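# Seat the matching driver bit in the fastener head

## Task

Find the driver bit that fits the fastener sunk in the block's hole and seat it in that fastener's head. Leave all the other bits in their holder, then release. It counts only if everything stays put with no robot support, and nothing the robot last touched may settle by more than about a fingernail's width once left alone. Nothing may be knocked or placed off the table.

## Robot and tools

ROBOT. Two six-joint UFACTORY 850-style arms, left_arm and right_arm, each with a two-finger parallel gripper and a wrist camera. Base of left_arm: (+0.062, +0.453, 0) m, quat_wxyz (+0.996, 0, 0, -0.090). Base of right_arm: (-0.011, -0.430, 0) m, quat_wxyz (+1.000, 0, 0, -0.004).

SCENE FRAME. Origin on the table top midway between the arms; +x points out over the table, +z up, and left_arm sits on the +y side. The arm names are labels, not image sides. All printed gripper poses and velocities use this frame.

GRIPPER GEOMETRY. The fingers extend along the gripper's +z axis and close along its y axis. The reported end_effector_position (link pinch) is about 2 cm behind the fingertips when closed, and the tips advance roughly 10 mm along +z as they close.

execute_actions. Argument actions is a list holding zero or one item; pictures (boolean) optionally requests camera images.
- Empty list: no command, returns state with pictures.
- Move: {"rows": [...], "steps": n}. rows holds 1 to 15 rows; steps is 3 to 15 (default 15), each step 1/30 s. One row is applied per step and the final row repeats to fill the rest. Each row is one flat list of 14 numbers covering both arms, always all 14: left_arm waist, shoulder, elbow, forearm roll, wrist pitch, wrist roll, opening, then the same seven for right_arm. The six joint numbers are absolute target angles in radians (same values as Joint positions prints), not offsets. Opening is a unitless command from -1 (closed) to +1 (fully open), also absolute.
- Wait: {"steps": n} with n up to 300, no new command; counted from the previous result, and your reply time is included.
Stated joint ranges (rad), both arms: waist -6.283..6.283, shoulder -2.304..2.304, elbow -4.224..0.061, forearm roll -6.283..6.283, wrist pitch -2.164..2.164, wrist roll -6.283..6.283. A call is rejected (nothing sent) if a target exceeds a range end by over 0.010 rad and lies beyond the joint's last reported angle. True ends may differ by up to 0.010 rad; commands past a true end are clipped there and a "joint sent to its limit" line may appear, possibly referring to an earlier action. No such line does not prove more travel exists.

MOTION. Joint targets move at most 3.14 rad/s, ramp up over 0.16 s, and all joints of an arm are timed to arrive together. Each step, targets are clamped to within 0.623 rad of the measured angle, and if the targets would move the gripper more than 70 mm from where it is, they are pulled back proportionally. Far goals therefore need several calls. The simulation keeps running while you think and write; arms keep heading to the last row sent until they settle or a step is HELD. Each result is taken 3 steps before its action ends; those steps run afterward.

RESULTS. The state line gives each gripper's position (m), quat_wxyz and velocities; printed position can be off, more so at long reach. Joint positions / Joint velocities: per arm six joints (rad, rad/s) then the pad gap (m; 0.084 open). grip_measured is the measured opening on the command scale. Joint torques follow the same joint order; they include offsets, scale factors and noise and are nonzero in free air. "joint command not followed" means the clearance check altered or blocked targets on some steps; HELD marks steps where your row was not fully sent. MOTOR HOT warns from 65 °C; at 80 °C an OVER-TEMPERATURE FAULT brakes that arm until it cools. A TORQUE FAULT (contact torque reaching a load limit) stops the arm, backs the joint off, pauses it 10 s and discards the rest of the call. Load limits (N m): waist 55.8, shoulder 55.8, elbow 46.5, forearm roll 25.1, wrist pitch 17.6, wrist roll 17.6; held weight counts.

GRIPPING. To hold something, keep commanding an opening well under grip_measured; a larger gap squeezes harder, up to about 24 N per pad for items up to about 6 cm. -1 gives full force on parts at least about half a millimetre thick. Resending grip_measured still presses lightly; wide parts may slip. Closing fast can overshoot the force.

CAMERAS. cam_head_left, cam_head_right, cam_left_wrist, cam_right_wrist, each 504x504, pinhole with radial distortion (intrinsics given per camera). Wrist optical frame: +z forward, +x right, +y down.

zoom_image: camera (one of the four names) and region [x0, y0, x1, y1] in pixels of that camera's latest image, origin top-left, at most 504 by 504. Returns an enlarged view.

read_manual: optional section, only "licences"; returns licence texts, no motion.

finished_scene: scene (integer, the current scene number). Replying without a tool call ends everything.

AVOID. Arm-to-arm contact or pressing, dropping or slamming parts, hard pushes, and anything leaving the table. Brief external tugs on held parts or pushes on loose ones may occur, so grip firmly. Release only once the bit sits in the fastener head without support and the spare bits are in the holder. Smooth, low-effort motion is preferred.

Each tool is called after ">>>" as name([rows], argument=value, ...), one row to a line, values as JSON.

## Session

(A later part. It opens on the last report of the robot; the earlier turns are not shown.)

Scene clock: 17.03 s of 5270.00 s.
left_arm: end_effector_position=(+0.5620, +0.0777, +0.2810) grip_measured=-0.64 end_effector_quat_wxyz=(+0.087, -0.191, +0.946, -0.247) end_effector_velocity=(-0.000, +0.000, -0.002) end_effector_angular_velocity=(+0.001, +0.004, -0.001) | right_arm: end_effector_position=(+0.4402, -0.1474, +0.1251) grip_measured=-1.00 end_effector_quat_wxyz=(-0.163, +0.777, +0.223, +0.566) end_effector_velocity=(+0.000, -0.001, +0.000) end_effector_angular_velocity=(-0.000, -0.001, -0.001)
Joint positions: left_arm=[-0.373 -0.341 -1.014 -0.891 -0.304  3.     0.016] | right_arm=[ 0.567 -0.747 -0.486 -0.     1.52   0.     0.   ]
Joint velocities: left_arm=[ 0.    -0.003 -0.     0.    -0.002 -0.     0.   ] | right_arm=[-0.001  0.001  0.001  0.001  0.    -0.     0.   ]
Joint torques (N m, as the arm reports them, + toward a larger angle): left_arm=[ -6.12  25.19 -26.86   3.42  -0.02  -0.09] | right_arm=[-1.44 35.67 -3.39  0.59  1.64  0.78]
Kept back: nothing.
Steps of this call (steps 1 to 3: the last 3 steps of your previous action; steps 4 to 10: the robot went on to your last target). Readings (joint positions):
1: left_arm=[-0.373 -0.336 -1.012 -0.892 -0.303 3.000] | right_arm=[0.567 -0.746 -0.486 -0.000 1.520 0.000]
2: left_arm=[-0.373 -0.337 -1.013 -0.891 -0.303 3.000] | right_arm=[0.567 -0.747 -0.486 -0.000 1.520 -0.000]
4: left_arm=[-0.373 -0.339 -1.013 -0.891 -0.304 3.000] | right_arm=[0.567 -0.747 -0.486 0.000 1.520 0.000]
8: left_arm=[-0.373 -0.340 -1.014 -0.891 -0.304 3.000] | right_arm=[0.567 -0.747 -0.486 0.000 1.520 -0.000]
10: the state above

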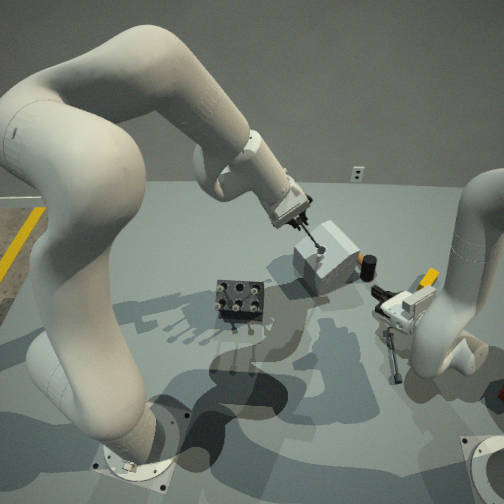

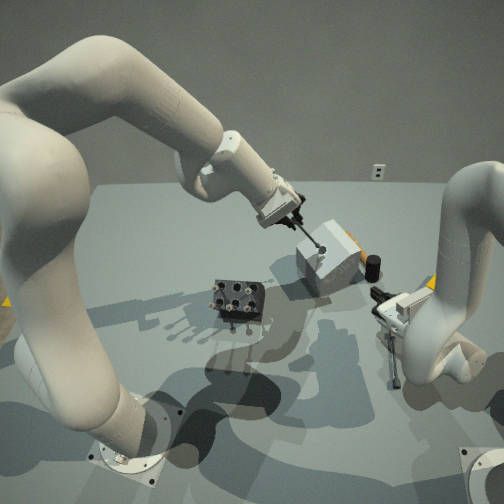

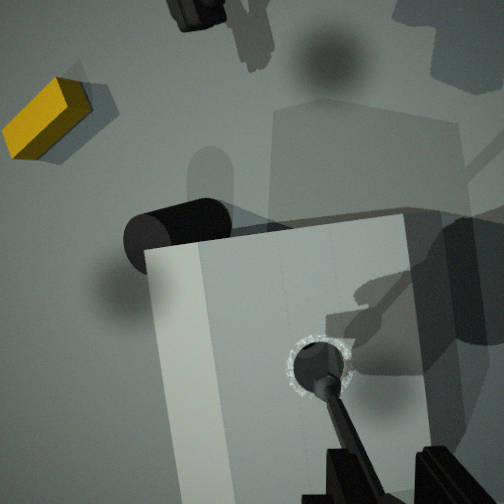

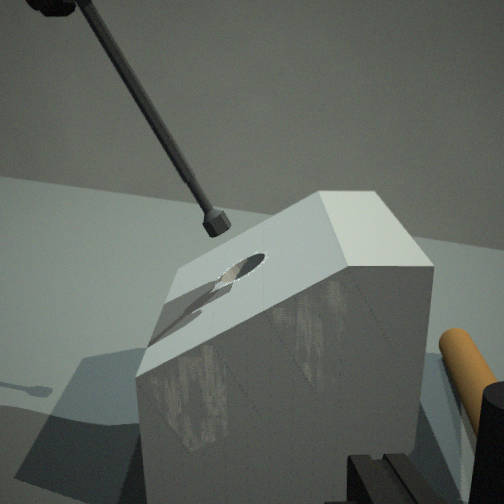

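>>> execute_actions([
  {"rows":[[-0.373,-0.2,-0.95,-0.8911,-0.3036,3.0,-0.9,0.567,-0.7465,-0.486,0,1.52,0,-1]],"steps":8},
])

>>> execute_actions([
  {"rows":[[-0.5,0.15,-0.8,-1.5,0.0,3.1,-0.9,0.75,-0.7465,-0.486,0,1.52,0,-1]],"steps":15},
])

>>> execute_actions([
  {"rows":[[-0.68,0.35,-0.62,-2.1,0.4,3.2,-0.9,0.909,-0.7465,-0.486,0,1.52,0,-1]],"steps":15},
])

>>> execute_actions([
  {"rows":[[-0.759,0.395,-0.45,-2.44,0.64,3.27,-0.9,0.909,-0.7465,-0.486,0,1.52,0,-1]],"steps":15},
])

>>> execute_actions([
  {"steps":6},
])

>>> execute_actions([
  {"rows":[[-0.6986,0.2803,-0.4252,-2.2855,0.5146,3.139,-0.9,0.909,-0.7465,-0.486,0,1.52,0,-1]],"steps":9},
])

>>> execute_actions([
  {"rows":[[-0.6429,0.1547,-0.4195,-2.062,0.4123,2.9396,-0.9,0.909,-0.7465,-0.486,0,1.52,0,-1]],"steps":15},
], pictures=true)

Scene clock: 17.57 s of 5270.00 s.
left_arm: end_effector_position=(+0.5543, +0.0824, +0.3046) grip_measured=-0.64 end_effector_quat_wxyz=(+0.098, -0.189, +0.943, -0.257) end_effector_velocity=(-0.078, +0.047, +0.361) end_effector_angular_velocity=(-0.281, -0.449, -0.002) | right_arm: end_effector_position=(+0.4402, -0.1474, +0.1251) grip_measured=-1.00 end_effector_quat_wxyz=(-0.163, +0.777, +0.223, +0.566) end_effector_velocity=(-0.000, +0.000, -0.000) end_effector_angular_velocity=(+0.000, +0.000, +0.001)
Joint positions: left_arm=[-0.373 -0.278 -0.984 -0.891 -0.304  3.     0.016] | right_arm=[ 0.567 -0.746 -0.486 -0.     1.52  -0.     0.   ]
Joint velocities: left_arm=[-0.001  0.856  0.324 -0.    -0.004 -0.001 -0.   ] | right_arm=[ 0.    -0.    -0.    -0.001  0.     0.     0.   ]
Joint torques (N m, as the arm reports them, + toward a larger angle): left_arm=[ -4.06  16.38 -27.95   3.2    0.36  -0.05] | right_arm=[-1.   34.72 -3.1   0.99  1.65  0.76]
Steps of this call (steps 1 to 11: the robot went on to your last target; steps 12 to 16: the first 5 steps of this action). Readings (joint positions):
12: left_arm=[-0.373 -0.341 -1.014 -0.891 -0.304 3.000] | right_arm=[0.567 -0.746 -0.486 0.000 1.520 0.000]
13: left_arm=[-0.373 -0.339 -1.013 -0.891 -0.303 3.000] | right_arm=[0.567 -0.746 -0.486 -0.000 1.520 0.000]
15: left_arm=[-0.373 -0.306 -0.995 -0.891 -0.303 3.000] | right_arm=[0.567 -0.746 -0.486 -0.000 1.520 -0.000]
16: the state above

Scene clock: 18.07 s of 5270.00 s.
left_arm: end_effector_position=(+0.5265, +0.0792, +0.4391) grip_measured=-0.64 end_effector_quat_wxyz=(+0.185, -0.307, +0.856, -0.373) end_effector_velocity=(-0.110, +0.056, +0.340) end_effector_angular_velocity=(-0.824, -0.271, +1.004) | right_arm: end_effector_position=(+0.3849, -0.0741, +0.1251) grip_measured=-1.00 end_effector_quat_wxyz=(-0.211, +0.755, +0.289, +0.550) end_effector_velocity=(-0.035, +0.040, +0.001) end_effector_angular_velocity=(+0.001, -0.001, +0.098)
Joint positions: left_arm=[-0.458  0.03  -0.852 -1.297 -0.101  3.067  0.016] | right_arm=[ 0.739 -0.746 -0.486 -0.     1.52  -0.     0.   ]
Joint velocities: left_arm=[-0.302  0.859  0.369 -1.452  0.723  0.237  0.   ] | right_arm=[ 0.1    0.001 -0.001  0.002 -0.001  0.     0.   ]
Joint torques (N m, as the arm reports them, + toward a larger angle): left_arm=[ -0.82  18.62 -28.05   4.55   0.2   -0.2 ] | right_arm=[-3.59 36.42 -2.97  1.2   1.64  0.79]
Steps of this call (steps 1 to 3: the last 3 steps of your previous action; steps 4 to 15: the first 12 steps of this action). Readings (joint positions):
4: left_arm=[-0.373 -0.215 -0.959 -0.891 -0.304 3.000] | right_arm=[0.567 -0.746 -0.486 0.000 1.520 0.000]
5: left_arm=[-0.374 -0.210 -0.955 -0.894 -0.302 3.001] | right_arm=[0.569 -0.747 -0.486 0.000 1.520 0.000]
7: left_arm=[-0.381 -0.187 -0.943 -0.931 -0.283 3.007] | right_arm=[0.603 -0.746 -0.486 0.000 1.520 0.000]
11: left_arm=[-0.419 -0.081 -0.900 -1.109 -0.195 3.036] | right_arm=[0.706 -0.747 -0.486 -0.000 1.520 -0.000]
15: the state above

Scene clock: 18.57 s of 5270.00 s.
left_arm: end_effector_position=(+0.4452, +0.1422, +0.4582) grip_measured=-0.64 end_effector_quat_wxyz=(+0.202, -0.538, +0.730, -0.369) end_effector_velocity=(-0.206, +0.157, -0.114) end_effector_angular_velocity=(-0.072, +0.552, +0.803) | right_arm: end_effector_position=(+0.3225, -0.0150, +0.1251) grip_measured=-1.00 end_effector_quat_wxyz=(-0.255, +0.729, +0.349, +0.531) end_effector_velocity=(-0.029, +0.024, -0.000) end_effector_angular_velocity=(+0.000, +0.000, +0.070)
Joint positions: left_arm=[-0.647  0.312 -0.653 -1.986  0.325  3.181  0.016] | right_arm=[ 0.901 -0.746 -0.486 -0.     1.52  -0.     0.   ]
Joint velocities: left_arm=[-0.353  0.413  0.359 -1.22   0.784  0.198  0.   ] | right_arm=[ 0.072 -0.    -0.001  0.001 -0.     0.001  0.   ]
Joint torques (N m, as the arm reports them, + toward a larger angle): left_arm=[  4.01   2.99 -32.33  12.7   -0.7   -0.1 ] | right_arm=[-2.39 36.68 -3.24  1.02  1.69  0.75]
Steps of this call (steps 1 to 3: the last 3 steps of your previous action; steps 4 to 15: the first 12 steps of this action). Readings (joint positions):
4: left_arm=[-0.489 0.119 -0.815 -1.446 -0.028 3.091] | right_arm=[0.747 -0.746 -0.486 0.000 1.520 0.000]
5: left_arm=[-0.493 0.130 -0.809 -1.465 -0.017 3.094] | right_arm=[0.750 -0.746 -0.486 0.000 1.520 0.000]
7: left_arm=[-0.509 0.152 -0.791 -1.521 0.022 3.105] | right_arm=[0.784 -0.746 -0.486 0.000 1.520 0.000]
11: left_arm=[-0.582 0.237 -0.718 -1.763 0.182 3.145] | right_arm=[0.878 -0.747 -0.486 -0.000 1.520 -0.000]
15: the state above

Scene clock: 19.07 s of 5270.00 s.
left_arm: end_effector_position=(+0.3596, +0.2174, +0.3592) grip_measured=-0.64 end_effector_quat_wxyz=(-0.180, +0.658, -0.698, +0.217) end_effector_velocity=(-0.208, +0.170, -0.212) end_effector_angular_velocity=(+0.373, +0.627, +0.447) | right_arm: end_effector_position=(+0.3193, -0.0124, +0.1251) grip_measured=-1.00 end_effector_quat_wxyz=(-0.257, +0.727, +0.352, +0.530) end_effector_velocity=(-0.000, -0.000, -0.000) end_effector_angular_velocity=(-0.001, +0.000, +0.000)
Joint positions: left_arm=[-0.742  0.385 -0.484 -2.37   0.591  3.256  0.016] | right_arm=[ 0.909 -0.746 -0.486  0.     1.52   0.     0.   ]
Joint velocities: left_arm=[-0.173  0.107  0.364 -0.729  0.507  0.144  0.   ] | right_arm=[ 0.001  0.001  0.001  0.    -0.001 -0.     0.   ]
Joint torques (N m, as the arm reports them, + toward a larger angle): left_arm=[ -4.44   4.03 -34.07   7.57  -0.76  -0.37] | right_arm=[-1.22 36.08 -3.59  1.22  1.7   0.67]
Steps of this call (steps 1 to 3: the last 3 steps of your previous action; steps 4 to 15: the first 12 steps of this action). Readings (joint positions):
4: left_arm=[-0.672 0.341 -0.628 -2.072 0.382 3.195] | right_arm=[0.906 -0.746 -0.486 0.000 1.520 0.000]
5: left_arm=[-0.675 0.344 -0.624 -2.083 0.390 3.198] | right_arm=[0.907 -0.746 -0.486 0.000 1.520 0.000]
7: left_arm=[-0.685 0.351 -0.604 -2.128 0.421 3.207] | right_arm=[0.908 -0.746 -0.486 0.000 1.520 0.000]
11: left_arm=[-0.715 0.368 -0.540 -2.254 0.510 3.232] | right_arm=[0.909 -0.746 -0.486 0.000 1.520 0.000]
15: the state above

Scene clock: 19.27 s of 5270.00 s.
left_arm: end_effector_position=(+0.3418, +0.2317, +0.3423) grip_measured=-0.64 end_effector_quat_wxyz=(-0.176, +0.673, -0.694, +0.185) end_effector_velocity=(-0.025, +0.019, -0.021) end_effector_angular_velocity=(+0.043, +0.072, +0.050) | right_arm: end_effector_position=(+0.3192, -0.0124, +0.1251) grip_measured=-1.00 end_effector_quat_wxyz=(-0.257, +0.727, +0.352, +0.530) end_effector_velocity=(+0.000, +0.000, +0.000) end_effector_angular_velocity=(+0.000, -0.001, -0.002)
Joint positions: left_arm=[-0.757  0.394 -0.454 -2.431  0.634  3.268  0.016] | right_arm=[ 0.909 -0.746 -0.486  0.     1.52   0.     0.   ]
Joint velocities: left_arm=[-0.02   0.013  0.038 -0.085  0.06   0.018  0.   ] | right_arm=[ 0.001  0.001 -0.     0.002  0.     0.     0.   ]
Joint torques (N m, as the arm reports them, + toward a larger angle): left_arm=[ -5.46   4.78 -29.86   4.53  -0.17   0.17] | right_arm=[-1.06 36.35 -3.13  0.96  1.74  0.73]
Kept back: nothing.
Steps of this call (steps 1 to 3: the last 3 steps of your previous action; steps 4 to 6: the robot went on to your last target). Readings (joint positions):
1: left_arm=[-0.747 0.388 -0.473 -2.391 0.605 3.260] | right_arm=[0.909 -0.746 -0.486 0.000 1.520 0.000]
2: left_arm=[-0.751 0.390 -0.466 -2.406 0.616 3.263] | right_arm=[0.909 -0.746 -0.486 0.000 1.520 0.000]
4: left_arm=[-0.755 0.393 -0.458 -2.423 0.628 3.266] | right_arm=[0.909 -0.746 -0.486 0.000 1.520 0.000]
6: the state above

Scene clock: 19.47 s of 5270.00 s.
left_arm: end_effector_position=(+0.3549, +0.2332, +0.3155) grip_measured=-0.64 end_effector_quat_wxyz=(-0.180, +0.676, -0.692, +0.181) end_effector_velocity=(+0.084, +0.021, -0.219) end_effector_angular_velocity=(+0.103, +0.054, +0.001) | right_arm: end_effector_position=(+0.3192, -0.0124, +0.1251) grip_measured=-1.00 end_effector_quat_wxyz=(-0.257, +0.727, +0.352, +0.530) end_effector_velocity=(+0.000, -0.000, -0.000) end_effector_angular_velocity=(-0.000, -0.000, -0.001)
Joint positions: left_arm=[-0.721  0.324 -0.436 -2.345  0.563  3.19   0.016] | right_arm=[ 0.909 -0.747 -0.486  0.     1.52   0.     0.   ]
Joint velocities: left_arm=[ 0.267 -0.548  0.148  0.682 -0.526 -0.561  0.   ] | right_arm=[ 0.    -0.001 -0.     0.002  0.     0.     0.   ]
Joint torques (N m, as the arm reports them, + toward a larger angle): left_arm=[-13.56  25.38 -32.71  -3.02  -0.11   0.17] | right_arm=[-1.59 35.49 -3.2   1.07  1.76  0.71]
Steps of this call (steps 1 to 6: the first 6 steps of this action). Readings (joint positions):
1: left_arm=[-0.757 0.394 -0.453 -2.434 0.636 3.269] | right_arm=[0.909 -0.747 -0.486 0.000 1.520 0.000]
2: left_arm=[-0.757 0.392 -0.452 -2.432 0.634 3.266] | right_arm=[0.909 -0.746 -0.486 0.000 1.520 0.000]
4: left_arm=[-0.743 0.367 -0.447 -2.399 0.606 3.236] | right_arm=[0.909 -0.746 -0.486 0.000 1.520 0.000]
6: the state above

Scene clock: 19.97 s of 5270.00 s.
left_arm: end_effector_position=(+0.3828, +0.2333, +0.2623) grip_measured=-0.64 end_effector_quat_wxyz=(-0.179, +0.676, -0.692, +0.180) end_effector_velocity=(+0.011, -0.003, -0.019) end_effector_angular_velocity=(-0.018, +0.006, +0.000) | right_arm: end_effector_position=(+0.3192, -0.0123, +0.1251) grip_measured=-1.00 end_effector_quat_wxyz=(-0.257, +0.727, +0.352, +0.530) end_effector_velocity=(+0.000, +0.000, +0.001) end_effector_angular_velocity=(+0.001, -0.001, -0.001)
Joint positions: left_arm=[-0.646  0.162 -0.42  -2.075  0.418  2.951  0.016] | right_arm=[ 0.909 -0.746 -0.486  0.     1.52   0.     0.   ]
Joint velocities: left_arm=[ 0.033 -0.065 -0.001  0.128 -0.063 -0.121  0.   ] | right_arm=[ 0.     0.002  0.001  0.001  0.    -0.     0.   ]
Joint torques (N m, as the arm reports them, + toward a larger angle): left_arm=[ -4.47  14.06 -26.74   1.72  -0.13   0.09] | right_arm=[-1.15 37.09 -3.11  1.11  1.64  0.75]
Steps of this call (steps 1 to 3: the last 3 steps of your previous action; steps 4 to 15: the first 12 steps of this action). Readings (joint positions):
4: left_arm=[-0.704 0.290 -0.427 -2.299 0.526 3.151] | right_arm=[0.909 -0.746 -0.486 -0.000 1.520 0.000]
5: left_arm=[-0.702 0.286 -0.427 -2.292 0.521 3.144] | right_arm=[0.909 -0.747 -0.486 0.000 1.520 0.000]
7: left_arm=[-0.691 0.263 -0.426 -2.251 0.500 3.106] | right_arm=[0.909 -0.746 -0.486 0.000 1.520 0.000]
11: left_arm=[-0.656 0.183 -0.420 -2.115 0.438 2.988] | right_arm=[0.909 -0.746 -0.486 0.000 1.520 0.000]
15: the state above

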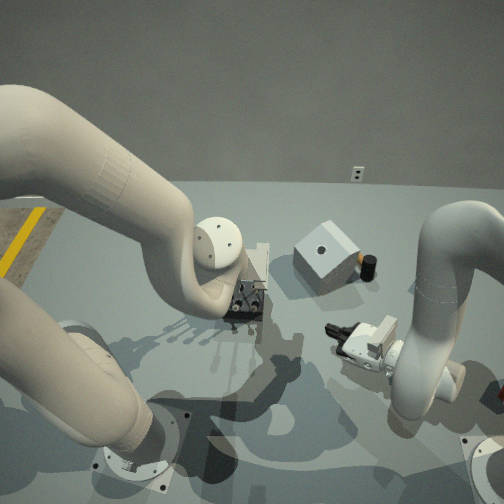

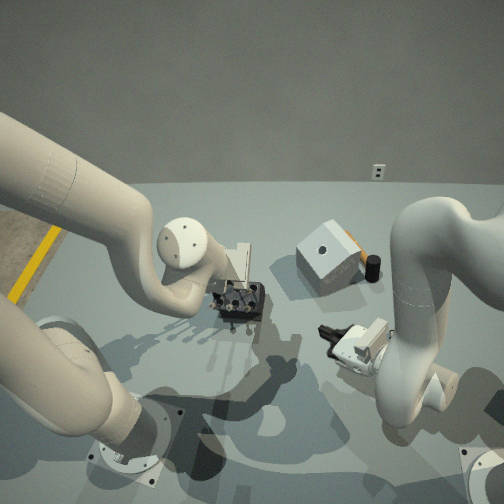

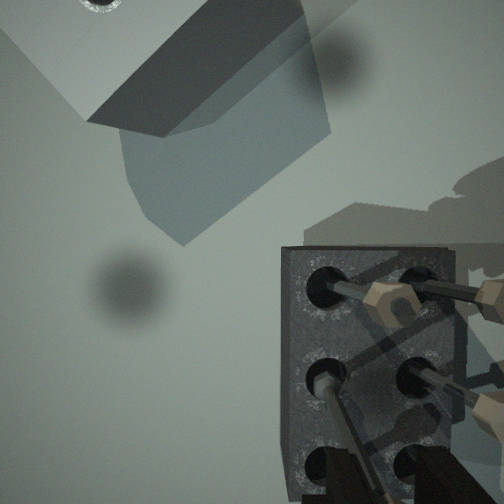

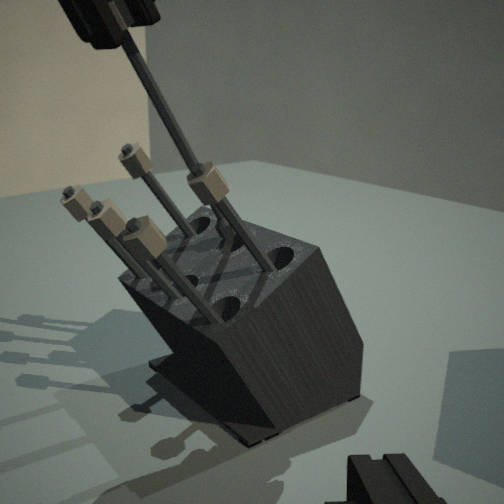

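>>> execute_actions([
  {"rows":[[-0.5928,0.0162,-0.4303,-1.734,0.347,2.634,-0.9,0.909,-0.7465,-0.486,0,1.52,0,-1]],"steps":11},
])

>>> execute_actions([
  {"rows":[[-0.5697,-0.0565,-0.4415,-1.5485,0.333,2.46,-0.9,0.909,-0.7465,-0.486,0,1.52,0,-1]],"steps":7},
])

>>> execute_actions([
  {"rows":[[-0.5486,-0.125,-0.456,-1.364,0.3326,2.2857,-0.9,0.909,-0.7465,-0.486,0,1.52,0,-1]],"steps":15},
])

>>> execute_actions([
  {"rows":[[-0.5486,-0.125,-0.456,-1.364,0.3326,2.2857,-0.65,0.909,-0.7465,-0.486,0,1.52,0,-1],[-0.5486,-0.125,-0.456,-1.364,0.3326,2.2857,-0.55,0.909,-0.7465,-0.486,0,1.52,0,-1],[-0.5486,-0.125,-0.456,-1.364,0.3326,2.2857,-0.45,0.909,-0.7465,-0.486,0,1.52,0,-1],[-0.5486,-0.125,-0.456,-1.364,0.3326,2.2857,-0.35,0.909,-0.7465,-0.486,0,1.52,0,-1],[-0.5486,-0.125,-0.456,-1.364,0.3326,2.2857,-0.25,0.909,-0.7465,-0.486,0,1.52,0,-1],[-0.5486,-0.125,-0.456,-1.364,0.3326,2.2857,-0.15,0.909,-0.7465,-0.486,0,1.52,0,-1],[-0.5486,-0.125,-0.456,-1.364,0.3326,2.2857,-0.05,0.909,-0.7465,-0.486,0,1.52,0,-1],[-0.5486,-0.125,-0.456,-1.364,0.3326,2.2857,0.05,0.909,-0.7465,-0.486,0,1.52,0,-1],[-0.5486,-0.125,-0.456,-1.364,0.3326,2.2857,0.15,0.909,-0.7465,-0.486,0,1.52,0,-1],[-0.5486,-0.125,-0.456,-1.364,0.3326,2.2857,0.25,0.909,-0.7465,-0.486,0,1.52,0,-1],[-0.5486,-0.125,-0.456,-1.364,0.3326,2.2857,0.4,0.909,-0.7465,-0.486,0,1.52,0,-1]],"steps":13},
])

>>> execute_actions([
  {"rows":[[-0.5928,0.0162,-0.4303,-1.734,0.347,2.634,0.4,0.909,-0.7465,-0.486,0,1.52,0,-1]],"steps":14},
])

>>> execute_actions([
  {"rows":[[-0.6915,-0.0622,-0.5097,-1.788,0.3863,2.6016,0.4,0.909,-0.7465,-0.486,0,1.52,0,-1]],"steps":14},
])

>>> execute_actions([
  {"rows":[[-0.6679,-0.1277,-0.5203,-1.636,0.369,2.461,0.4,0.909,-0.7465,-0.486,0,1.52,0,-1]],"steps":12},
], pictures=true)

Scene clock: 20.77 s of 5270.00 s.
left_arm: end_effector_position=(+0.4002, +0.2331, +0.2339) grip_measured=-0.64 end_effector_quat_wxyz=(-0.181, +0.675, -0.692, +0.180) end_effector_velocity=(+0.063, +0.005, -0.154) end_effector_angular_velocity=(+0.024, +0.056, -0.031) | right_arm: end_effector_position=(+0.3192, -0.0123, +0.1251) grip_measured=-1.00 end_effector_quat_wxyz=(-0.257, +0.727, +0.352, +0.530) end_effector_velocity=(-0.000, +0.000, +0.000) end_effector_angular_velocity=(+0.001, +0.000, +0.002)
Joint positions: left_arm=[-0.608  0.059 -0.427 -1.836  0.368  2.731  0.016] | right_arm=[ 0.909 -0.747 -0.486  0.     1.52  -0.     0.   ]
Joint velocities: left_arm=[ 0.18  -0.508 -0.028  1.155 -0.225 -1.05   0.   ] | right_arm=[-0.     0.001 -0.    -0.003 -0.    -0.     0.   ]
Joint torques (N m, as the arm reports them, + toward a larger angle): left_arm=[-10.56  27.41 -24.94  -4.64   0.24   0.49] | right_arm=[-0.97 35.73 -3.05  1.08  1.76  0.72]
Steps of this call (steps 1 to 3: the last 3 steps of your previous action; steps 4 to 16: the robot went on to your last target; steps 17 to 24: the first 8 steps of this action). Readings (joint positions):
17: left_arm=[-0.643 0.155 -0.420 -2.062 0.412 2.940] | right_arm=[0.909 -0.747 -0.486 -0.000 1.520 -0.000]
18: left_arm=[-0.642 0.154 -0.420 -2.059 0.412 2.936] | right_arm=[0.909 -0.747 -0.486 -0.000 1.520 -0.000]
20: left_arm=[-0.637 0.139 -0.421 -2.022 0.404 2.901] | right_arm=[0.909 -0.747 -0.486 -0.000 1.520 0.000]
24: the state above

Scene clock: 21.00 s of 5270.00 s.
left_arm: end_effector_position=(+0.4079, +0.2324, +0.2189) grip_measured=-0.64 end_effector_quat_wxyz=(-0.179, +0.676, -0.691, +0.181) end_effector_velocity=(+0.063, -0.002, -0.100) end_effector_angular_velocity=(+0.010, -0.008, -0.002) | right_arm: end_effector_position=(+0.3192, -0.0123, +0.1251) grip_measured=-1.00 end_effector_quat_wxyz=(-0.257, +0.727, +0.352, +0.530) end_effector_velocity=(-0.000, -0.000, -0.001) end_effector_angular_velocity=(-0.001, +0.002, +0.001)
Joint positions: left_arm=[-0.589  0.005 -0.433 -1.703  0.346  2.604  0.016] | right_arm=[ 0.909 -0.746 -0.486 -0.     1.52   0.     0.   ]
Joint velocities: left_arm=[ 0.127 -0.385 -0.063  0.992 -0.085 -0.925 -0.   ] | right_arm=[-0.    -0.002 -0.    -0.002 -0.     0.     0.   ]
Joint torques (N m, as the arm reports them, + toward a larger angle): left_arm=[  1.67  -0.06 -20.44   9.4   -0.16  -0.72] | right_arm=[-0.56 35.81 -2.64  0.75  1.77  0.83]
Steps of this call (steps 1 to 3: the last 3 steps of your previous action; steps 4 to 7: the first 4 steps of this action). Readings (joint positions):
4: left_arm=[-0.596 0.026 -0.429 -1.758 0.352 2.657] | right_arm=[0.909 -0.746 -0.486 -0.000 1.520 -0.000]
5: left_arm=[-0.595 0.022 -0.430 -1.748 0.350 2.647] | right_arm=[0.909 -0.746 -0.486 0.000 1.520 -0.000]
7: the state above

Scene clock: 21.50 s of 5270.00 s.
left_arm: end_effector_position=(+0.4264, +0.2321, +0.1847) grip_measured=-0.64 end_effector_quat_wxyz=(-0.178, +0.676, -0.692, +0.180) end_effector_velocity=(+0.005, -0.002, -0.009) end_effector_angular_velocity=(-0.008, -0.001, +0.002) | right_arm: end_effector_position=(+0.3192, -0.0123, +0.1251) grip_measured=-1.00 end_effector_quat_wxyz=(-0.257, +0.727, +0.352, +0.530) end_effector_velocity=(+0.001, +0.000, +0.001) end_effector_angular_velocity=(+0.001, -0.002, -0.002)
Joint positions: left_arm=[-0.55  -0.121 -0.455 -1.374  0.333  2.295  0.016] | right_arm=[ 0.909 -0.747 -0.486 -0.     1.52   0.     0.   ]
Joint velocities: left_arm=[ 0.009 -0.035 -0.008  0.101 -0.001 -0.102  0.   ] | right_arm=[ 0.     0.002  0.     0.003  0.    -0.     0.   ]
Joint torques (N m, as the arm reports them, + toward a larger angle): left_arm=[ -2.22  17.55 -20.53   2.67   0.37   0.13] | right_arm=[-0.59 36.25 -3.22  0.77  1.72  0.73]
Steps of this call (steps 1 to 3: the last 3 steps of your previous action; steps 4 to 15: the first 12 steps of this action). Readings (joint positions):
4: left_arm=[-0.575 -0.041 -0.439 -1.589 0.336 2.499] | right_arm=[0.909 -0.747 -0.486 -0.000 1.520 0.000]
5: left_arm=[-0.573 -0.047 -0.440 -1.574 0.335 2.484] | right_arm=[0.909 -0.747 -0.486 0.000 1.520 0.000]
7: left_arm=[-0.567 -0.065 -0.444 -1.523 0.334 2.435] | right_arm=[0.909 -0.746 -0.486 -0.000 1.520 0.000]
11: left_arm=[-0.553 -0.110 -0.453 -1.405 0.333 2.326] | right_arm=[0.909 -0.747 -0.486 0.000 1.520 -0.000]
15: the state above

Scene clock: 21.93 s of 5270.00 s.
left_arm: end_effector_position=(+0.4269, +0.2321, +0.1837) grip_measured=+0.11 end_effector_quat_wxyz=(-0.178, +0.676, -0.692, +0.180) end_effector_velocity=(+0.000, +0.001, -0.000) end_effector_angular_velocity=(-0.001, +0.001, +0.002) | right_arm: end_effector_position=(+0.3192, -0.0123, +0.1251) grip_measured=-1.00 end_effector_quat_wxyz=(-0.257, +0.727, +0.352, +0.530) end_effector_velocity=(-0.000, -0.000, -0.000) end_effector_angular_velocity=(+0.000, +0.000, +0.000)
Joint positions: left_arm=[-0.549 -0.125 -0.456 -1.364  0.333  2.286  0.049] | right_arm=[ 0.909 -0.747 -0.486 -0.     1.52   0.     0.   ]
Joint velocities: left_arm=[ 0.002 -0.     0.     0.002 -0.002 -0.002  0.131] | right_arm=[-0.    -0.001 -0.    -0.     0.     0.     0.   ]
Joint torques (N m, as the arm reports them, + toward a larger angle): left_arm=[ -3.84  15.47 -21.57   3.32   0.39   0.07] | right_arm=[-1.48 35.48 -3.22  0.66  1.82  0.75]
Steps of this call (steps 1 to 3: the last 3 steps of your previous action; steps 4 to 13: the first 10 steps of this action). Readings (joint positions):
4: left_arm=[-0.549 -0.124 -0.456 -1.367 0.333 2.288] | right_arm=[0.909 -0.746 -0.486 0.000 1.520 -0.000]
5: left_arm=[-0.549 -0.124 -0.456 -1.366 0.333 2.288] | right_arm=[0.909 -0.746 -0.486 0.000 1.520 0.000]
7: left_arm=[-0.549 -0.124 -0.456 -1.365 0.333 2.287] | right_arm=[0.909 -0.747 -0.486 0.000 1.520 0.000]
11: left_arm=[-0.549 -0.125 -0.456 -1.364 0.333 2.286] | right_arm=[0.909 -0.747 -0.486 -0.000 1.520 0.000]
13: the state above

Scene clock: 22.40 s of 5270.00 s.
left_arm: end_effector_position=(+0.4087, +0.2324, +0.2180) grip_measured=+0.39 end_effector_quat_wxyz=(-0.179, +0.676, -0.691, +0.181) end_effector_velocity=(-0.035, +0.003, +0.036) end_effector_angular_velocity=(+0.007, +0.030, -0.019) | right_arm: end_effector_position=(+0.3192, -0.0123, +0.1251) grip_measured=-1.00 end_effector_quat_wxyz=(-0.257, +0.727, +0.352, +0.530) end_effector_velocity=(-0.000, +0.000, -0.000) end_effector_angular_velocity=(-0.000, +0.001, +0.001)
Joint positions: left_arm=[-0.588  0.001 -0.434 -1.692  0.345  2.593  0.061] | right_arm=[ 0.909 -0.746 -0.486  0.     1.52   0.     0.   ]
Joint velocities: left_arm=[-0.053  0.162  0.038 -0.456  0.018  0.444 -0.   ] | right_arm=[ 0.001 -0.    -0.    -0.001 -0.     0.     0.   ]
Joint torques (N m, as the arm reports them, + toward a larger angle): left_arm=[ -4.8    1.49 -21.19   8.01   0.32  -0.07] | right_arm=[-1.14 35.78 -3.07  0.65  1.62  0.77]
Steps of this call (steps 1 to 3: the last 3 steps of your previous action; steps 4 to 14: the first 11 steps of this action). Readings (joint positions):
4: left_arm=[-0.549 -0.125 -0.456 -1.364 0.333 2.286] | right_arm=[0.909 -0.746 -0.486 -0.000 1.520 0.000]
5: left_arm=[-0.549 -0.124 -0.456 -1.367 0.333 2.289] | right_arm=[0.909 -0.747 -0.486 0.000 1.520 0.000]
7: left_arm=[-0.553 -0.111 -0.453 -1.404 0.334 2.325] | right_arm=[0.909 -0.746 -0.486 0.000 1.520 0.000]
11: left_arm=[-0.578 -0.032 -0.439 -1.605 0.342 2.512] | right_arm=[0.909 -0.747 -0.486 -0.000 1.520 -0.000]
14: the state above

Scene clock: 22.87 s of 5270.00 s.
left_arm: end_effector_position=(+0.4039, +0.1890, +0.2213) grip_measured=+0.39 end_effector_quat_wxyz=(-0.178, +0.674, -0.693, +0.182) end_effector_velocity=(-0.002, -0.022, +0.001) end_effector_angular_velocity=(-0.000, -0.006, +0.004) | right_arm: end_effector_position=(+0.3192, -0.0123, +0.1251) grip_measured=-1.00 end_effector_quat_wxyz=(-0.257, +0.727, +0.352, +0.530) end_effector_velocity=(-0.000, -0.000, -0.001) end_effector_angular_velocity=(-0.002, +0.002, +0.001)
Joint positions: left_arm=[-0.686 -0.058 -0.506 -1.785  0.384  2.603  0.061] | right_arm=[ 0.909 -0.746 -0.486  0.     1.52  -0.     0.   ]
Joint velocities: left_arm=[-0.049 -0.035 -0.039 -0.033  0.027 -0.014 -0.   ] | right_arm=[-0.    -0.002  0.    -0.001 -0.    -0.     0.   ]
Joint torques (N m, as the arm reports them, + toward a larger angle): left_arm=[ -3.25  19.74 -21.14   5.34   0.23  -0.29] | right_arm=[-1.79 35.65 -3.14  1.04  1.56  0.73]
Steps of this call (steps 1 to 3: the last 3 steps of your previous action; steps 4 to 14: the first 11 steps of this action). Readings (joint positions):
4: left_arm=[-0.592 0.012 -0.431 -1.723 0.347 2.624] | right_arm=[0.909 -0.746 -0.486 -0.000 1.520 -0.000]
5: left_arm=[-0.595 0.011 -0.433 -1.728 0.348 2.626] | right_arm=[0.909 -0.746 -0.486 -0.000 1.520 0.000]
7: left_arm=[-0.626 -0.012 -0.457 -1.748 0.361 2.619] | right_arm=[0.909 -0.747 -0.486 0.000 1.520 -0.000]
11: left_arm=[-0.677 -0.052 -0.498 -1.779 0.380 2.606] | right_arm=[0.909 -0.747 -0.486 0.000 1.520 0.000]
14: the state above

Scene clock: 23.27 s of 5270.00 s.
left_arm: end_effector_position=(+0.4131, +0.1869, +0.2039) grip_measured=+0.39 end_effector_quat_wxyz=(-0.178, +0.674, -0.694, +0.182) end_effector_velocity=(+0.015, -0.003, -0.024) end_effector_angular_velocity=(-0.014, +0.001, +0.004) | right_arm: end_effector_position=(+0.3192, -0.0123, +0.1251) grip_measured=-1.00 end_effector_quat_wxyz=(-0.257, +0.727, +0.352, +0.530) end_effector_velocity=(-0.000, -0.000, -0.001) end_effector_angular_velocity=(-0.001, +0.001, -0.000)
Joint positions: left_arm=[-0.671 -0.12  -0.519 -1.655  0.371  2.48   0.061] | right_arm=[ 0.909 -0.746 -0.486  0.     1.52  -0.     0.   ]
Joint velocities: left_arm=[ 0.03  -0.083 -0.019  0.207 -0.025 -0.2    0.   ] | right_arm=[ 0.    -0.001  0.     0.    -0.     0.001  0.   ]
Joint torques (N m, as the arm reports them, + toward a larger angle): left_arm=[ -4.5   20.49 -22.45   2.84   0.11  -0.41] | right_arm=[-0.53 36.1  -3.12  0.83  1.57  0.73]
Steps of this call (steps 1 to 3: the last 3 steps of your previous action; steps 4 to 12: the first 9 steps of this action). Readings (joint positions):
4: left_arm=[-0.690 -0.061 -0.508 -1.787 0.386 2.602] | right_arm=[0.909 -0.747 -0.486 0.000 1.520 0.000]
5: left_arm=[-0.690 -0.062 -0.509 -1.784 0.385 2.599] | right_arm=[0.909 -0.746 -0.486 -0.000 1.520 0.000]
7: left_arm=[-0.685 -0.077 -0.512 -1.749 0.381 2.565] | right_arm=[0.909 -0.747 -0.486 -0.000 1.520 -0.000]
11: left_arm=[-0.672 -0.116 -0.518 -1.664 0.372 2.488] | right_arm=[0.909 -0.747 -0.486 -0.000 1.520 -0.000]
12: the state above

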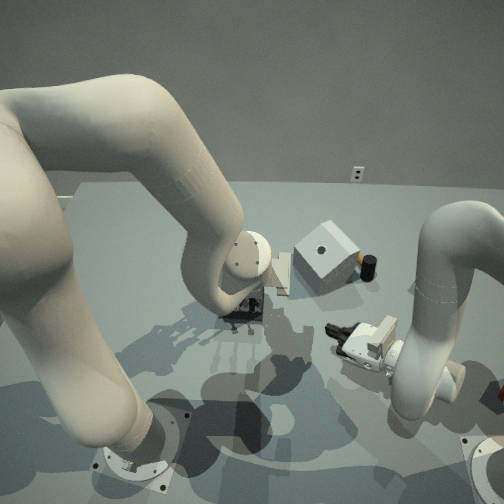

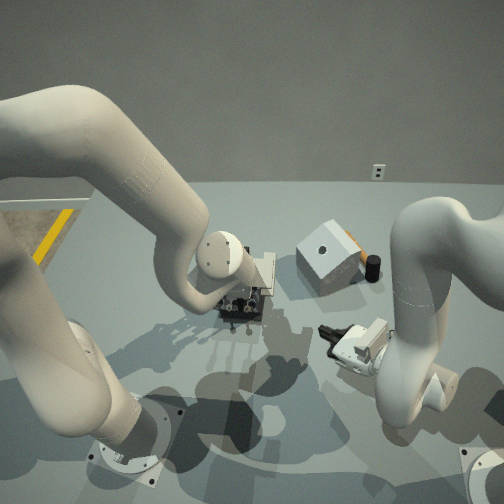

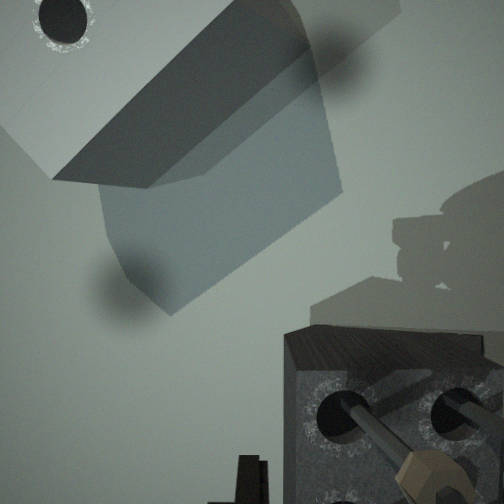

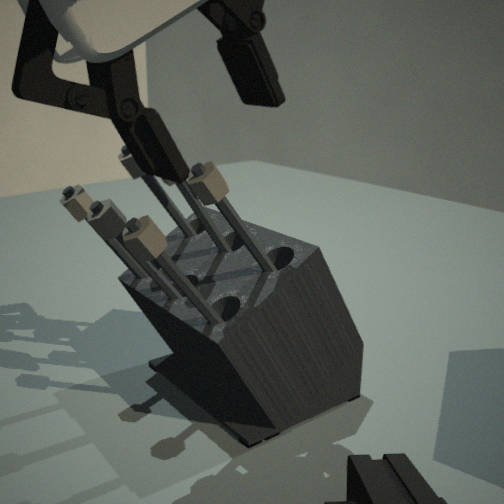

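>>> execute_actions(actions=[])

Scene clock: 23.87 s of 5270.00 s.
left_arm: end_effector_position=(+0.4144, +0.1865, +0.2018) grip_measured=+0.39 end_effector_quat_wxyz=(-0.177, +0.674, -0.693, +0.182) end_effector_velocity=(+0.000, +0.001, -0.000) end_effector_angular_velocity=(+0.001, -0.001, +0.001) | right_arm: end_effector_position=(+0.3192, -0.0123, +0.1251) grip_measured=-1.00 end_effector_quat_wxyz=(-0.257, +0.727, +0.352, +0.530) end_effector_velocity=(+0.000, +0.000, +0.000) end_effector_angular_velocity=(+0.000, -0.001, -0.000)
Joint positions: left_arm=[-0.668 -0.128 -0.52  -1.636  0.369  2.461  0.061] | right_arm=[ 0.909 -0.746 -0.486 -0.     1.52  -0.     0.   ]
Joint velocities: left_arm=[ 0.001 -0.001  0.     0.001  0.002 -0.001  0.   ] | right_arm=[ 0.  0. -0.  0. -0. -0.  0.]
Joint torques (N m, as the arm reports them, + toward a larger angle): left_arm=[ -0.28  15.09 -20.53   3.91   0.22  -0.19] | right_arm=[-0.11 35.53 -3.16  1.01  1.69  0.71]
Kept back: nothing.
Steps of this call (steps 1 to 3: the last 3 steps of your previous action; steps 4 to 18: the robot went on to your last target). Readings (joint positions):
1: left_arm=[-0.670 -0.122 -0.519 -1.649 0.371 2.474] | right_arm=[0.909 -0.746 -0.486 0.000 1.520 0.000]
2: left_arm=[-0.669 -0.124 -0.519 -1.646 0.370 2.470] | right_arm=[0.909 -0.746 -0.486 0.000 1.520 0.000]
4: left_arm=[-0.669 -0.125 -0.520 -1.641 0.370 2.466] | right_arm=[0.909 -0.747 -0.486 -0.000 1.520 -0.000]
8: left_arm=[-0.668 -0.127 -0.520 -1.637 0.369 2.462] | right_arm=[0.909 -0.746 -0.486 -0.000 1.520 0.000]
18: the state above

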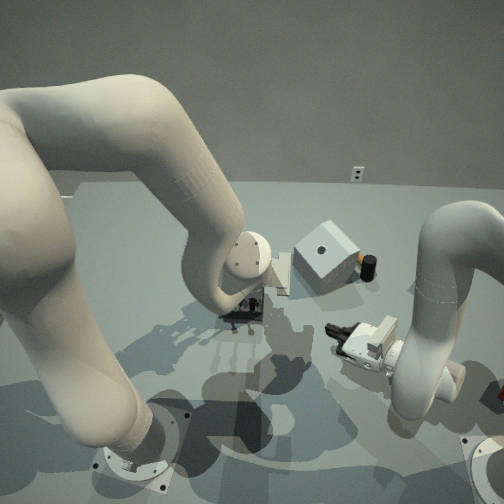

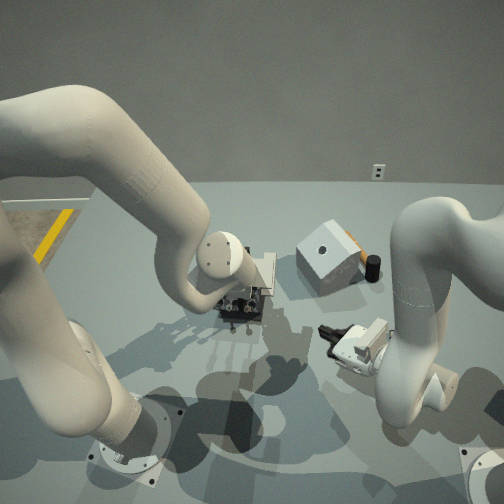

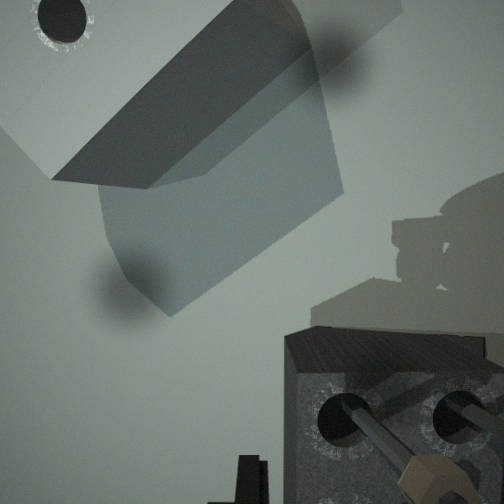

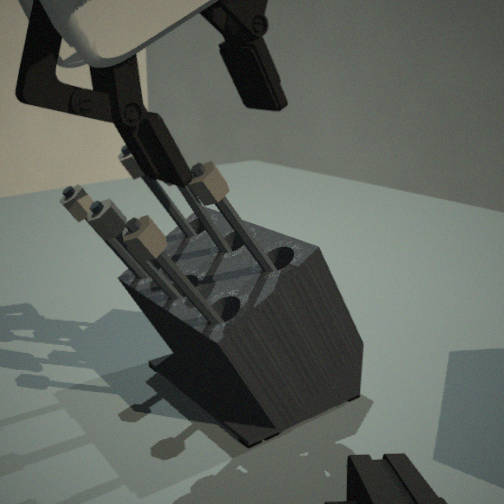

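>>> execute_actions([
  {"rows":[[-0.664,-0.139,-0.5227,-1.609,0.368,2.436,0.4,0.909,-0.7465,-0.486,0,1.52,0,-1],[-0.660,-0.150,-0.525,-1.582,0.367,2.41,0.4,0.909,-0.7465,-0.486,0,1.52,0,-1],[-0.6566,-0.161,-0.5274,-1.555,0.365,2.385,0.4,0.909,-0.7465,-0.486,0,1.52,0,-1],[-0.653,-0.172,-0.53,-1.528,0.364,2.36,0.4,0.909,-0.7465,-0.486,0,1.52,0,-1],[-0.649,-0.183,-0.532,-1.5,0.363,2.335,0.4,0.909,-0.7465,-0.486,0,1.52,0,-1],[-0.6454,-0.1946,-0.5345,-1.4738,0.3619,2.3099,0.4,0.909,-0.7465,-0.486,0,1.52,0,-1]],"steps":14},
])

>>> execute_actions([
  {"rows":[[-0.6454,-0.1946,-0.5345,-1.4738,0.3619,2.3099,0.3,0.909,-0.7465,-0.486,0,1.52,0,-1],[-0.6454,-0.1946,-0.5345,-1.4738,0.3619,2.3099,0.2,0.909,-0.7465,-0.486,0,1.52,0,-1],[-0.6454,-0.1946,-0.5345,-1.4738,0.3619,2.3099,0.1,0.909,-0.7465,-0.486,0,1.52,0,-1],[-0.6454,-0.1946,-0.5345,-1.4738,0.3619,2.3099,0,0.909,-0.7465,-0.486,0,1.52,0,-1],[-0.6454,-0.1946,-0.5345,-1.4738,0.3619,2.3099,-0.1,0.909,-0.7465,-0.486,0,1.52,0,-1],[-0.6454,-0.1946,-0.5345,-1.4738,0.3619,2.3099,-0.2,0.909,-0.7465,-0.486,0,1.52,0,-1],[-0.6454,-0.1946,-0.5345,-1.4738,0.3619,2.3099,-0.3,0.909,-0.7465,-0.486,0,1.52,0,-1],[-0.6454,-0.1946,-0.5345,-1.4738,0.3619,2.3099,-0.4,0.909,-0.7465,-0.486,0,1.52,0,-1],[-0.6454,-0.1946,-0.5345,-1.4738,0.3619,2.3099,-0.5,0.909,-0.7465,-0.486,0,1.52,0,-1],[-0.6454,-0.1946,-0.5345,-1.4738,0.3619,2.3099,-0.6,0.909,-0.7465,-0.486,0,1.52,0,-1],[-0.6454,-0.1946,-0.5345,-1.4738,0.3619,2.3099,-0.7,0.909,-0.7465,-0.486,0,1.52,0,-1],[-0.6454,-0.1946,-0.5345,-1.4738,0.3619,2.3099,-0.8,0.909,-0.7465,-0.486,0,1.52,0,-1],[-0.6454,-0.1946,-0.5345,-1.4738,0.3619,2.3099,-0.9,0.909,-0.7465,-0.486,0,1.52,0,-1]],"steps":15},
])

>>> execute_actions([
  {"rows":[[-0.6454,-0.1946,-0.5345,-1.4738,0.3619,2.3099,-0.9,0.909,-0.7465,-0.486,0,1.52,0,-1],[-0.6454,-0.1946,-0.5345,-1.4738,0.3619,2.3099,-0.9,0.909,-0.7465,-0.486,0,1.52,0,-1],[-0.6454,-0.1946,-0.5345,-1.4738,0.3619,2.3099,-0.9,0.909,-0.7465,-0.486,0,1.52,0,-1],[-0.649,-0.183,-0.532,-1.5,0.363,2.335,-0.9,0.909,-0.7465,-0.486,0,1.52,0,-1],[-0.653,-0.172,-0.53,-1.528,0.364,2.36,-0.9,0.909,-0.7465,-0.486,0,1.52,0,-1],[-0.6566,-0.161,-0.5274,-1.555,0.365,2.385,-0.9,0.909,-0.7465,-0.486,0,1.52,0,-1],[-0.660,-0.150,-0.525,-1.582,0.367,2.41,-0.9,0.909,-0.7465,-0.486,0,1.52,0,-1],[-0.664,-0.139,-0.5227,-1.609,0.368,2.436,-0.9,0.909,-0.7465,-0.486,0,1.52,0,-1],[-0.6679,-0.1277,-0.5203,-1.636,0.369,2.461,-0.9,0.909,-0.7465,-0.486,0,1.52,0,-1],[-0.6718,-0.1168,-0.5185,-1.661,0.372,2.484,-0.9,0.909,-0.7465,-0.486,0,1.52,0,-1],[-0.6758,-0.106,-0.5168,-1.687,0.375,2.508,-0.9,0.909,-0.7465,-0.486,0,1.52,0,-1],[-0.6797,-0.095,-0.515,-1.712,0.378,2.531,-0.9,0.909,-0.7465,-0.486,0,1.52,0,-1],[-0.6836,-0.084,-0.513,-1.737,0.381,2.555,-0.9,0.909,-0.7465,-0.486,0,1.52,0,-1],[-0.6876,-0.073,-0.5115,-1.763,0.383,2.578,-0.9,0.909,-0.7465,-0.486,0,1.52,0,-1],[-0.6915,-0.0622,-0.5097,-1.788,0.3863,2.6016,-0.9,0.909,-0.7465,-0.486,0,1.52,0,-1]],"steps":15},
])

>>> execute_actions([
  {"rows":[[-0.6975,-0.046,-0.508,-1.824,0.393,2.634,-0.9,0.909,-0.7465,-0.486,0,1.52,0,-1],[-0.7037,-0.030,-0.506,-1.86,0.400,2.667,-0.9,0.909,-0.7465,-0.486,0,1.52,0,-1],[-0.71,-0.014,-0.5045,-1.895,0.407,2.699,-0.9,0.909,-0.7465,-0.486,0,1.52,0,-1],[-0.7162,0.002,-0.503,-1.929,0.415,2.73,-0.9,0.909,-0.7465,-0.486,0,1.52,0,-1],[-0.7225,0.018,-0.502,-1.963,0.423,2.761,-0.9,0.909,-0.7465,-0.486,0,1.52,0,-1],[-0.729,0.033,-0.501,-1.996,0.432,2.791,-0.9,0.909,-0.7465,-0.486,0,1.52,0,-1],[-0.735,0.049,-0.500,-2.028,0.441,2.821,-0.9,0.909,-0.7465,-0.486,0,1.52,0,-1],[-0.7417,0.0643,-0.4996,-2.0596,0.4498,2.8501,-0.9,0.909,-0.7465,-0.486,0,1.52,0,-1],[-0.749,0.081,-0.4996,-2.093,0.463,2.88,-0.9,0.909,-0.7465,-0.486,0,1.52,0,-1],[-0.7565,0.098,-0.4998,-2.126,0.476,2.91,-0.9,0.909,-0.7465,-0.486,0,1.52,0,-1],[-0.764,0.115,-0.5,-2.159,0.489,2.94,-0.9,0.909,-0.7465,-0.486,0,1.52,0,-1],[-0.7714,0.132,-0.5003,-2.192,0.502,2.9696,-0.9,0.909,-0.7465,-0.486,0,1.52,0,-1]],"steps":15},
])

>>> execute_actions([
  {"steps":12},
], pictures=true)

>>> zoom_image(camera="cam_left_wrist", region=[285,340,375,430])

Scene clock: 25.17 s of 5270.00 s.
left_arm: end_effector_position=(+0.4242, +0.1863, +0.1845) grip_measured=+0.39 end_effector_quat_wxyz=(-0.178, +0.674, -0.694, +0.182) end_effector_velocity=(+0.014, -0.002, -0.026) end_effector_angular_velocity=(-0.009, -0.001, +0.001) | right_arm: end_effector_position=(+0.3192, -0.0123, +0.1251) grip_measured=-1.00 end_effector_quat_wxyz=(-0.257, +0.727, +0.352, +0.530) end_effector_velocity=(+0.000, +0.000, -0.000) end_effector_angular_velocity=(-0.000, +0.000, +0.000)
Joint positions: left_arm=[-0.648 -0.187 -0.532 -1.495  0.363  2.33   0.061] | right_arm=[ 0.909 -0.747 -0.486  0.     1.52   0.     0.   ]
Joint velocities: left_arm=[ 0.028 -0.089 -0.02   0.224 -0.008 -0.214  0.   ] | right_arm=[-0.    -0.    -0.001 -0.001 -0.001 -0.     0.   ]
Joint torques (N m, as the arm reports them, + toward a larger angle): left_arm=[ -7.17  22.09 -21.06   0.7    0.52   0.24] | right_arm=[ 0.07 35.4  -2.92  0.64  1.67  0.75]
Steps of this call (steps 1 to 15: the robot went on to your last target; steps 16 to 28: nothing new was sent; steps 29 to 39: the first 11 steps of this action). Readings (joint positions):
29: left_arm=[-0.668 -0.128 -0.520 -1.636 0.369 2.461] | right_arm=[0.909 -0.746 -0.486 0.000 1.520 -0.000]
30: left_arm=[-0.668 -0.129 -0.521 -1.634 0.369 2.458] | right_arm=[0.909 -0.746 -0.486 0.000 1.520 -0.000]
32: left_arm=[-0.665 -0.136 -0.522 -1.614 0.368 2.440] | right_arm=[0.909 -0.747 -0.486 0.000 1.520 -0.000]
36: left_arm=[-0.654 -0.169 -0.529 -1.535 0.365 2.367] | right_arm=[0.909 -0.746 -0.486 -0.000 1.520 0.000]
39: the state above

Scene clock: 25.67 s of 5270.00 s.
left_arm: end_effector_position=(+0.4256, +0.1860, +0.1823) grip_measured=-0.62 end_effector_quat_wxyz=(-0.177, +0.674, -0.693, +0.183) end_effector_velocity=(-0.000, -0.000, -0.000) end_effector_angular_velocity=(+0.000, +0.001, -0.002) | right_arm: end_effector_position=(+0.3192, -0.0123, +0.1251) grip_measured=-1.00 end_effector_quat_wxyz=(-0.257, +0.727, +0.352, +0.530) end_effector_velocity=(+0.000, -0.000, -0.000) end_effector_angular_velocity=(-0.000, +0.000, -0.001)
Joint positions: left_arm=[-0.645 -0.194 -0.534 -1.474  0.362  2.31   0.017] | right_arm=[ 0.909 -0.747 -0.486 -0.     1.52  -0.     0.   ]
Joint velocities: left_arm=[-0.001 -0.     0.001  0.002 -0.    -0.001 -0.   ] | right_arm=[-0.    -0.001 -0.001  0.001  0.     0.     0.   ]
Joint torques (N m, as the arm reports them, + toward a larger angle): left_arm=[ -5.01  16.89 -18.51   3.97   0.51  -0.13] | right_arm=[-0.68 35.89 -2.39  0.89  1.67  0.73]
Steps of this call (steps 1 to 3: the last 3 steps of your previous action; steps 4 to 15: the first 12 steps of this action). Readings (joint positions):
4: left_arm=[-0.646 -0.192 -0.534 -1.479 0.362 2.315] | right_arm=[0.909 -0.746 -0.486 0.000 1.520 -0.000]
5: left_arm=[-0.646 -0.193 -0.534 -1.478 0.362 2.313] | right_arm=[0.909 -0.746 -0.486 0.000 1.520 -0.000]
7: left_arm=[-0.646 -0.194 -0.534 -1.476 0.362 2.312] | right_arm=[0.909 -0.747 -0.486 0.000 1.520 0.000]
11: left_arm=[-0.646 -0.194 -0.534 -1.474 0.362 2.310] | right_arm=[0.909 -0.746 -0.486 0.000 1.520 0.000]
15: the state above

Scene clock: 26.17 s of 5270.00 s.
left_arm: end_effector_position=(+0.4173, +0.1864, +0.1977) grip_measured=-0.62 end_effector_quat_wxyz=(-0.178, +0.674, -0.693, +0.182) end_effector_velocity=(-0.049, +0.002, +0.090) end_effector_angular_velocity=(+0.002, -0.006, +0.006) | right_arm: end_effector_position=(+0.3192, -0.0123, +0.1251) grip_measured=-1.00 end_effector_quat_wxyz=(-0.257, +0.727, +0.352, +0.530) end_effector_velocity=(-0.001, +0.000, -0.000) end_effector_angular_velocity=(+0.000, +0.001, +0.003)
Joint positions: left_arm=[-0.663 -0.142 -0.524 -1.6    0.368  2.427  0.017] | right_arm=[ 0.909 -0.747 -0.486 -0.     1.52  -0.     0.   ]
Joint velocities: left_arm=[-0.105  0.304  0.059 -0.727  0.054  0.67  -0.   ] | right_arm=[ 0.001 -0.001  0.    -0.002  0.     0.     0.   ]
Joint torques (N m, as the arm reports them, + toward a larger angle): left_arm=[ -3.73  10.65 -22.51   4.53   0.65  -0.19] | right_arm=[-1.17 35.87 -2.97  1.12  1.68  0.72]
Steps of this call (steps 1 to 3: the last 3 steps of your previous action; steps 4 to 15: the first 12 steps of this action). Readings (joint positions):
4: left_arm=[-0.645 -0.195 -0.535 -1.474 0.362 2.310] | right_arm=[0.909 -0.747 -0.486 0.000 1.520 0.000]
5: left_arm=[-0.645 -0.195 -0.535 -1.474 0.362 2.310] | right_arm=[0.909 -0.746 -0.486 -0.000 1.520 -0.000]
7: left_arm=[-0.645 -0.195 -0.535 -1.474 0.362 2.310] | right_arm=[0.909 -0.746 -0.486 0.000 1.520 -0.000]
11: left_arm=[-0.651 -0.179 -0.531 -1.512 0.363 2.346] | right_arm=[0.909 -0.747 -0.486 0.000 1.520 0.000]
15: the state above

Scene clock: 26.67 s of 5270.00 s.
left_arm: end_effector_position=(+0.3839, +0.1874, +0.2581) grip_measured=-0.62 end_effector_quat_wxyz=(-0.179, +0.674, -0.692, +0.183) end_effector_velocity=(-0.088, +0.007, +0.155) end_effector_angular_velocity=(+0.017, +0.007, +0.006) | right_arm: end_effector_position=(+0.3192, -0.0123, +0.1251) grip_measured=-1.00 end_effector_quat_wxyz=(-0.257, +0.727, +0.352, +0.530) end_effector_velocity=(+0.000, +0.001, +0.001) end_effector_angular_velocity=(+0.002, -0.001, +0.000)
Joint positions: left_arm=[-0.738  0.054 -0.501 -2.037  0.447  2.829  0.017] | right_arm=[ 0.909 -0.746 -0.486 -0.     1.52   0.     0.   ]
Joint velocities: left_arm=[-0.203  0.482  0.011 -0.978  0.322  0.891 -0.   ] | right_arm=[ 0.     0.002 -0.     0.     0.     0.     0.   ]
Joint torques (N m, as the arm reports them, + toward a larger angle): left_arm=[ -3.68  13.29 -25.06   2.74   0.33  -0.47] | right_arm=[-0.66 36.17 -2.86  0.97  1.73  0.69]
Steps of this call (steps 1 to 3: the last 3 steps of your previous action; steps 4 to 15: the first 12 steps of this action). Readings (joint positions):
4: left_arm=[-0.678 -0.100 -0.516 -1.699 0.377 2.519] | right_arm=[0.909 -0.747 -0.486 0.000 1.520 0.000]
5: left_arm=[-0.682 -0.089 -0.514 -1.724 0.380 2.542] | right_arm=[0.909 -0.747 -0.486 0.000 1.520 -0.000]
7: left_arm=[-0.691 -0.065 -0.511 -1.780 0.388 2.594] | right_arm=[0.909 -0.747 -0.486 -0.000 1.520 -0.000]
11: left_arm=[-0.713 -0.008 -0.505 -1.906 0.412 2.709] | right_arm=[0.909 -0.747 -0.486 -0.000 1.520 -0.000]
15: the state above

Scene clock: 27.07 s of 5270.00 s.
left_arm: end_effector_position=(+0.3682, +0.1889, +0.2817) grip_measured=-0.62 end_effector_quat_wxyz=(-0.177, +0.674, -0.694, +0.180) end_effector_velocity=(-0.004, +0.000, +0.004) end_effector_angular_velocity=(-0.001, +0.004, -0.001) | right_arm: end_effector_position=(+0.3192, -0.0123, +0.1251) grip_measured=-1.00 end_effector_quat_wxyz=(-0.257, +0.727, +0.352, +0.530) end_effector_velocity=(+0.000, +0.000, +0.001) end_effector_angular_velocity=(+0.002, -0.001, -0.000)
Joint positions: left_arm=[-0.771  0.13  -0.5   -2.189  0.501  2.967  0.017] | right_arm=[ 0.909 -0.746 -0.486  0.     1.52  -0.     0.   ]
Joint velocities: left_arm=[-0.006  0.014  0.001 -0.029  0.009  0.026  0.   ] | right_arm=[0.001 0.003 0.001 0.001 0.    0.    0.   ]
Joint torques (N m, as the arm reports them, + toward a larger angle): left_arm=[ -4.7   12.24 -25.32   3.92   0.    -0.49] | right_arm=[-0.98 35.9  -3.14  1.21  1.75  0.67]
Kept back: nothing.
Steps of this call (steps 1 to 3: the last 3 steps of your previous action; steps 4 to 12: the robot went on to your last target). Readings (joint positions):
1: left_arm=[-0.745 0.071 -0.501 -2.070 0.459 2.858] | right_arm=[0.909 -0.747 -0.486 0.000 1.520 -0.000]
2: left_arm=[-0.752 0.087 -0.501 -2.101 0.470 2.887] | right_arm=[0.909 -0.746 -0.486 -0.000 1.520 -0.000]
4: left_arm=[-0.762 0.110 -0.501 -2.147 0.486 2.928] | right_arm=[0.909 -0.747 -0.486 -0.000 1.520 0.000]
8: left_arm=[-0.769 0.126 -0.500 -2.181 0.498 2.959] | right_arm=[0.909 -0.747 -0.486 -0.000 1.520 -0.000]
12: the state above

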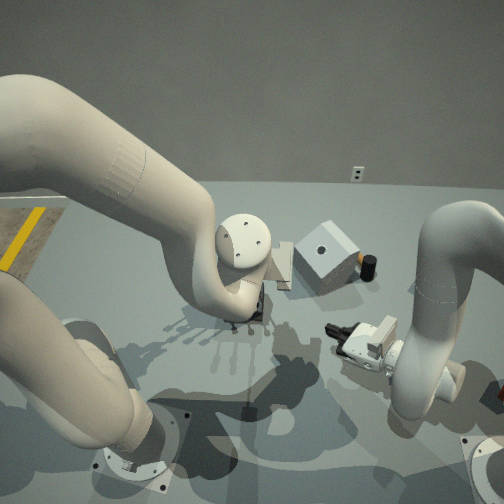

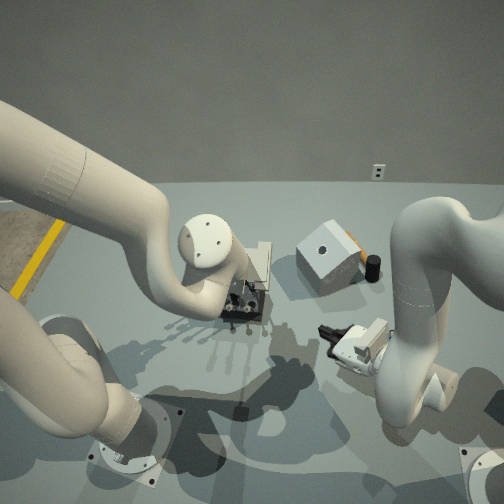

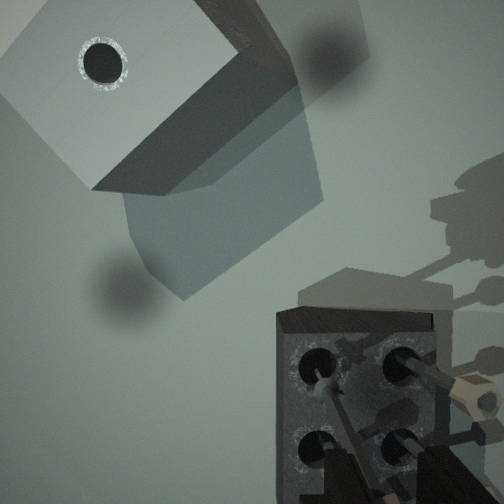

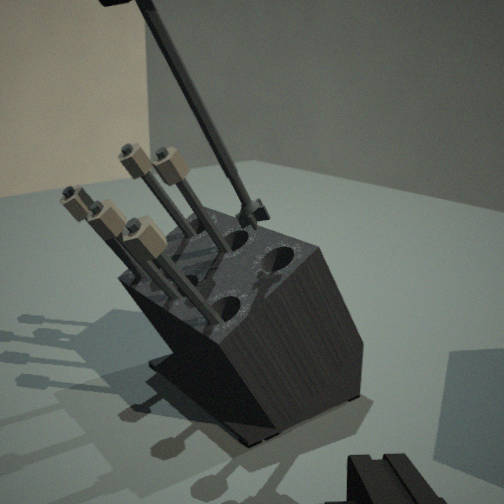

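Region (285, 340, 375, 430) of cam_left_wrist's 504x504 image, scaled by 5.600, with more detail than that image has.

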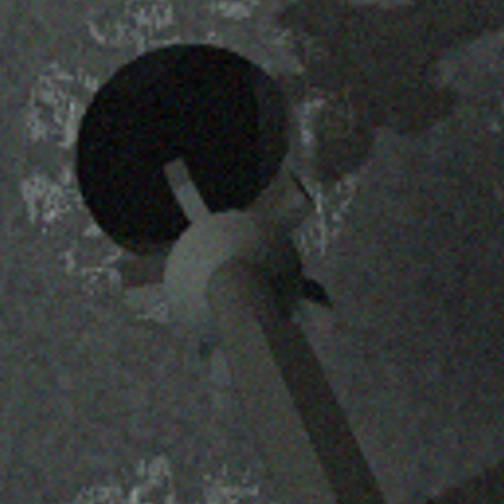

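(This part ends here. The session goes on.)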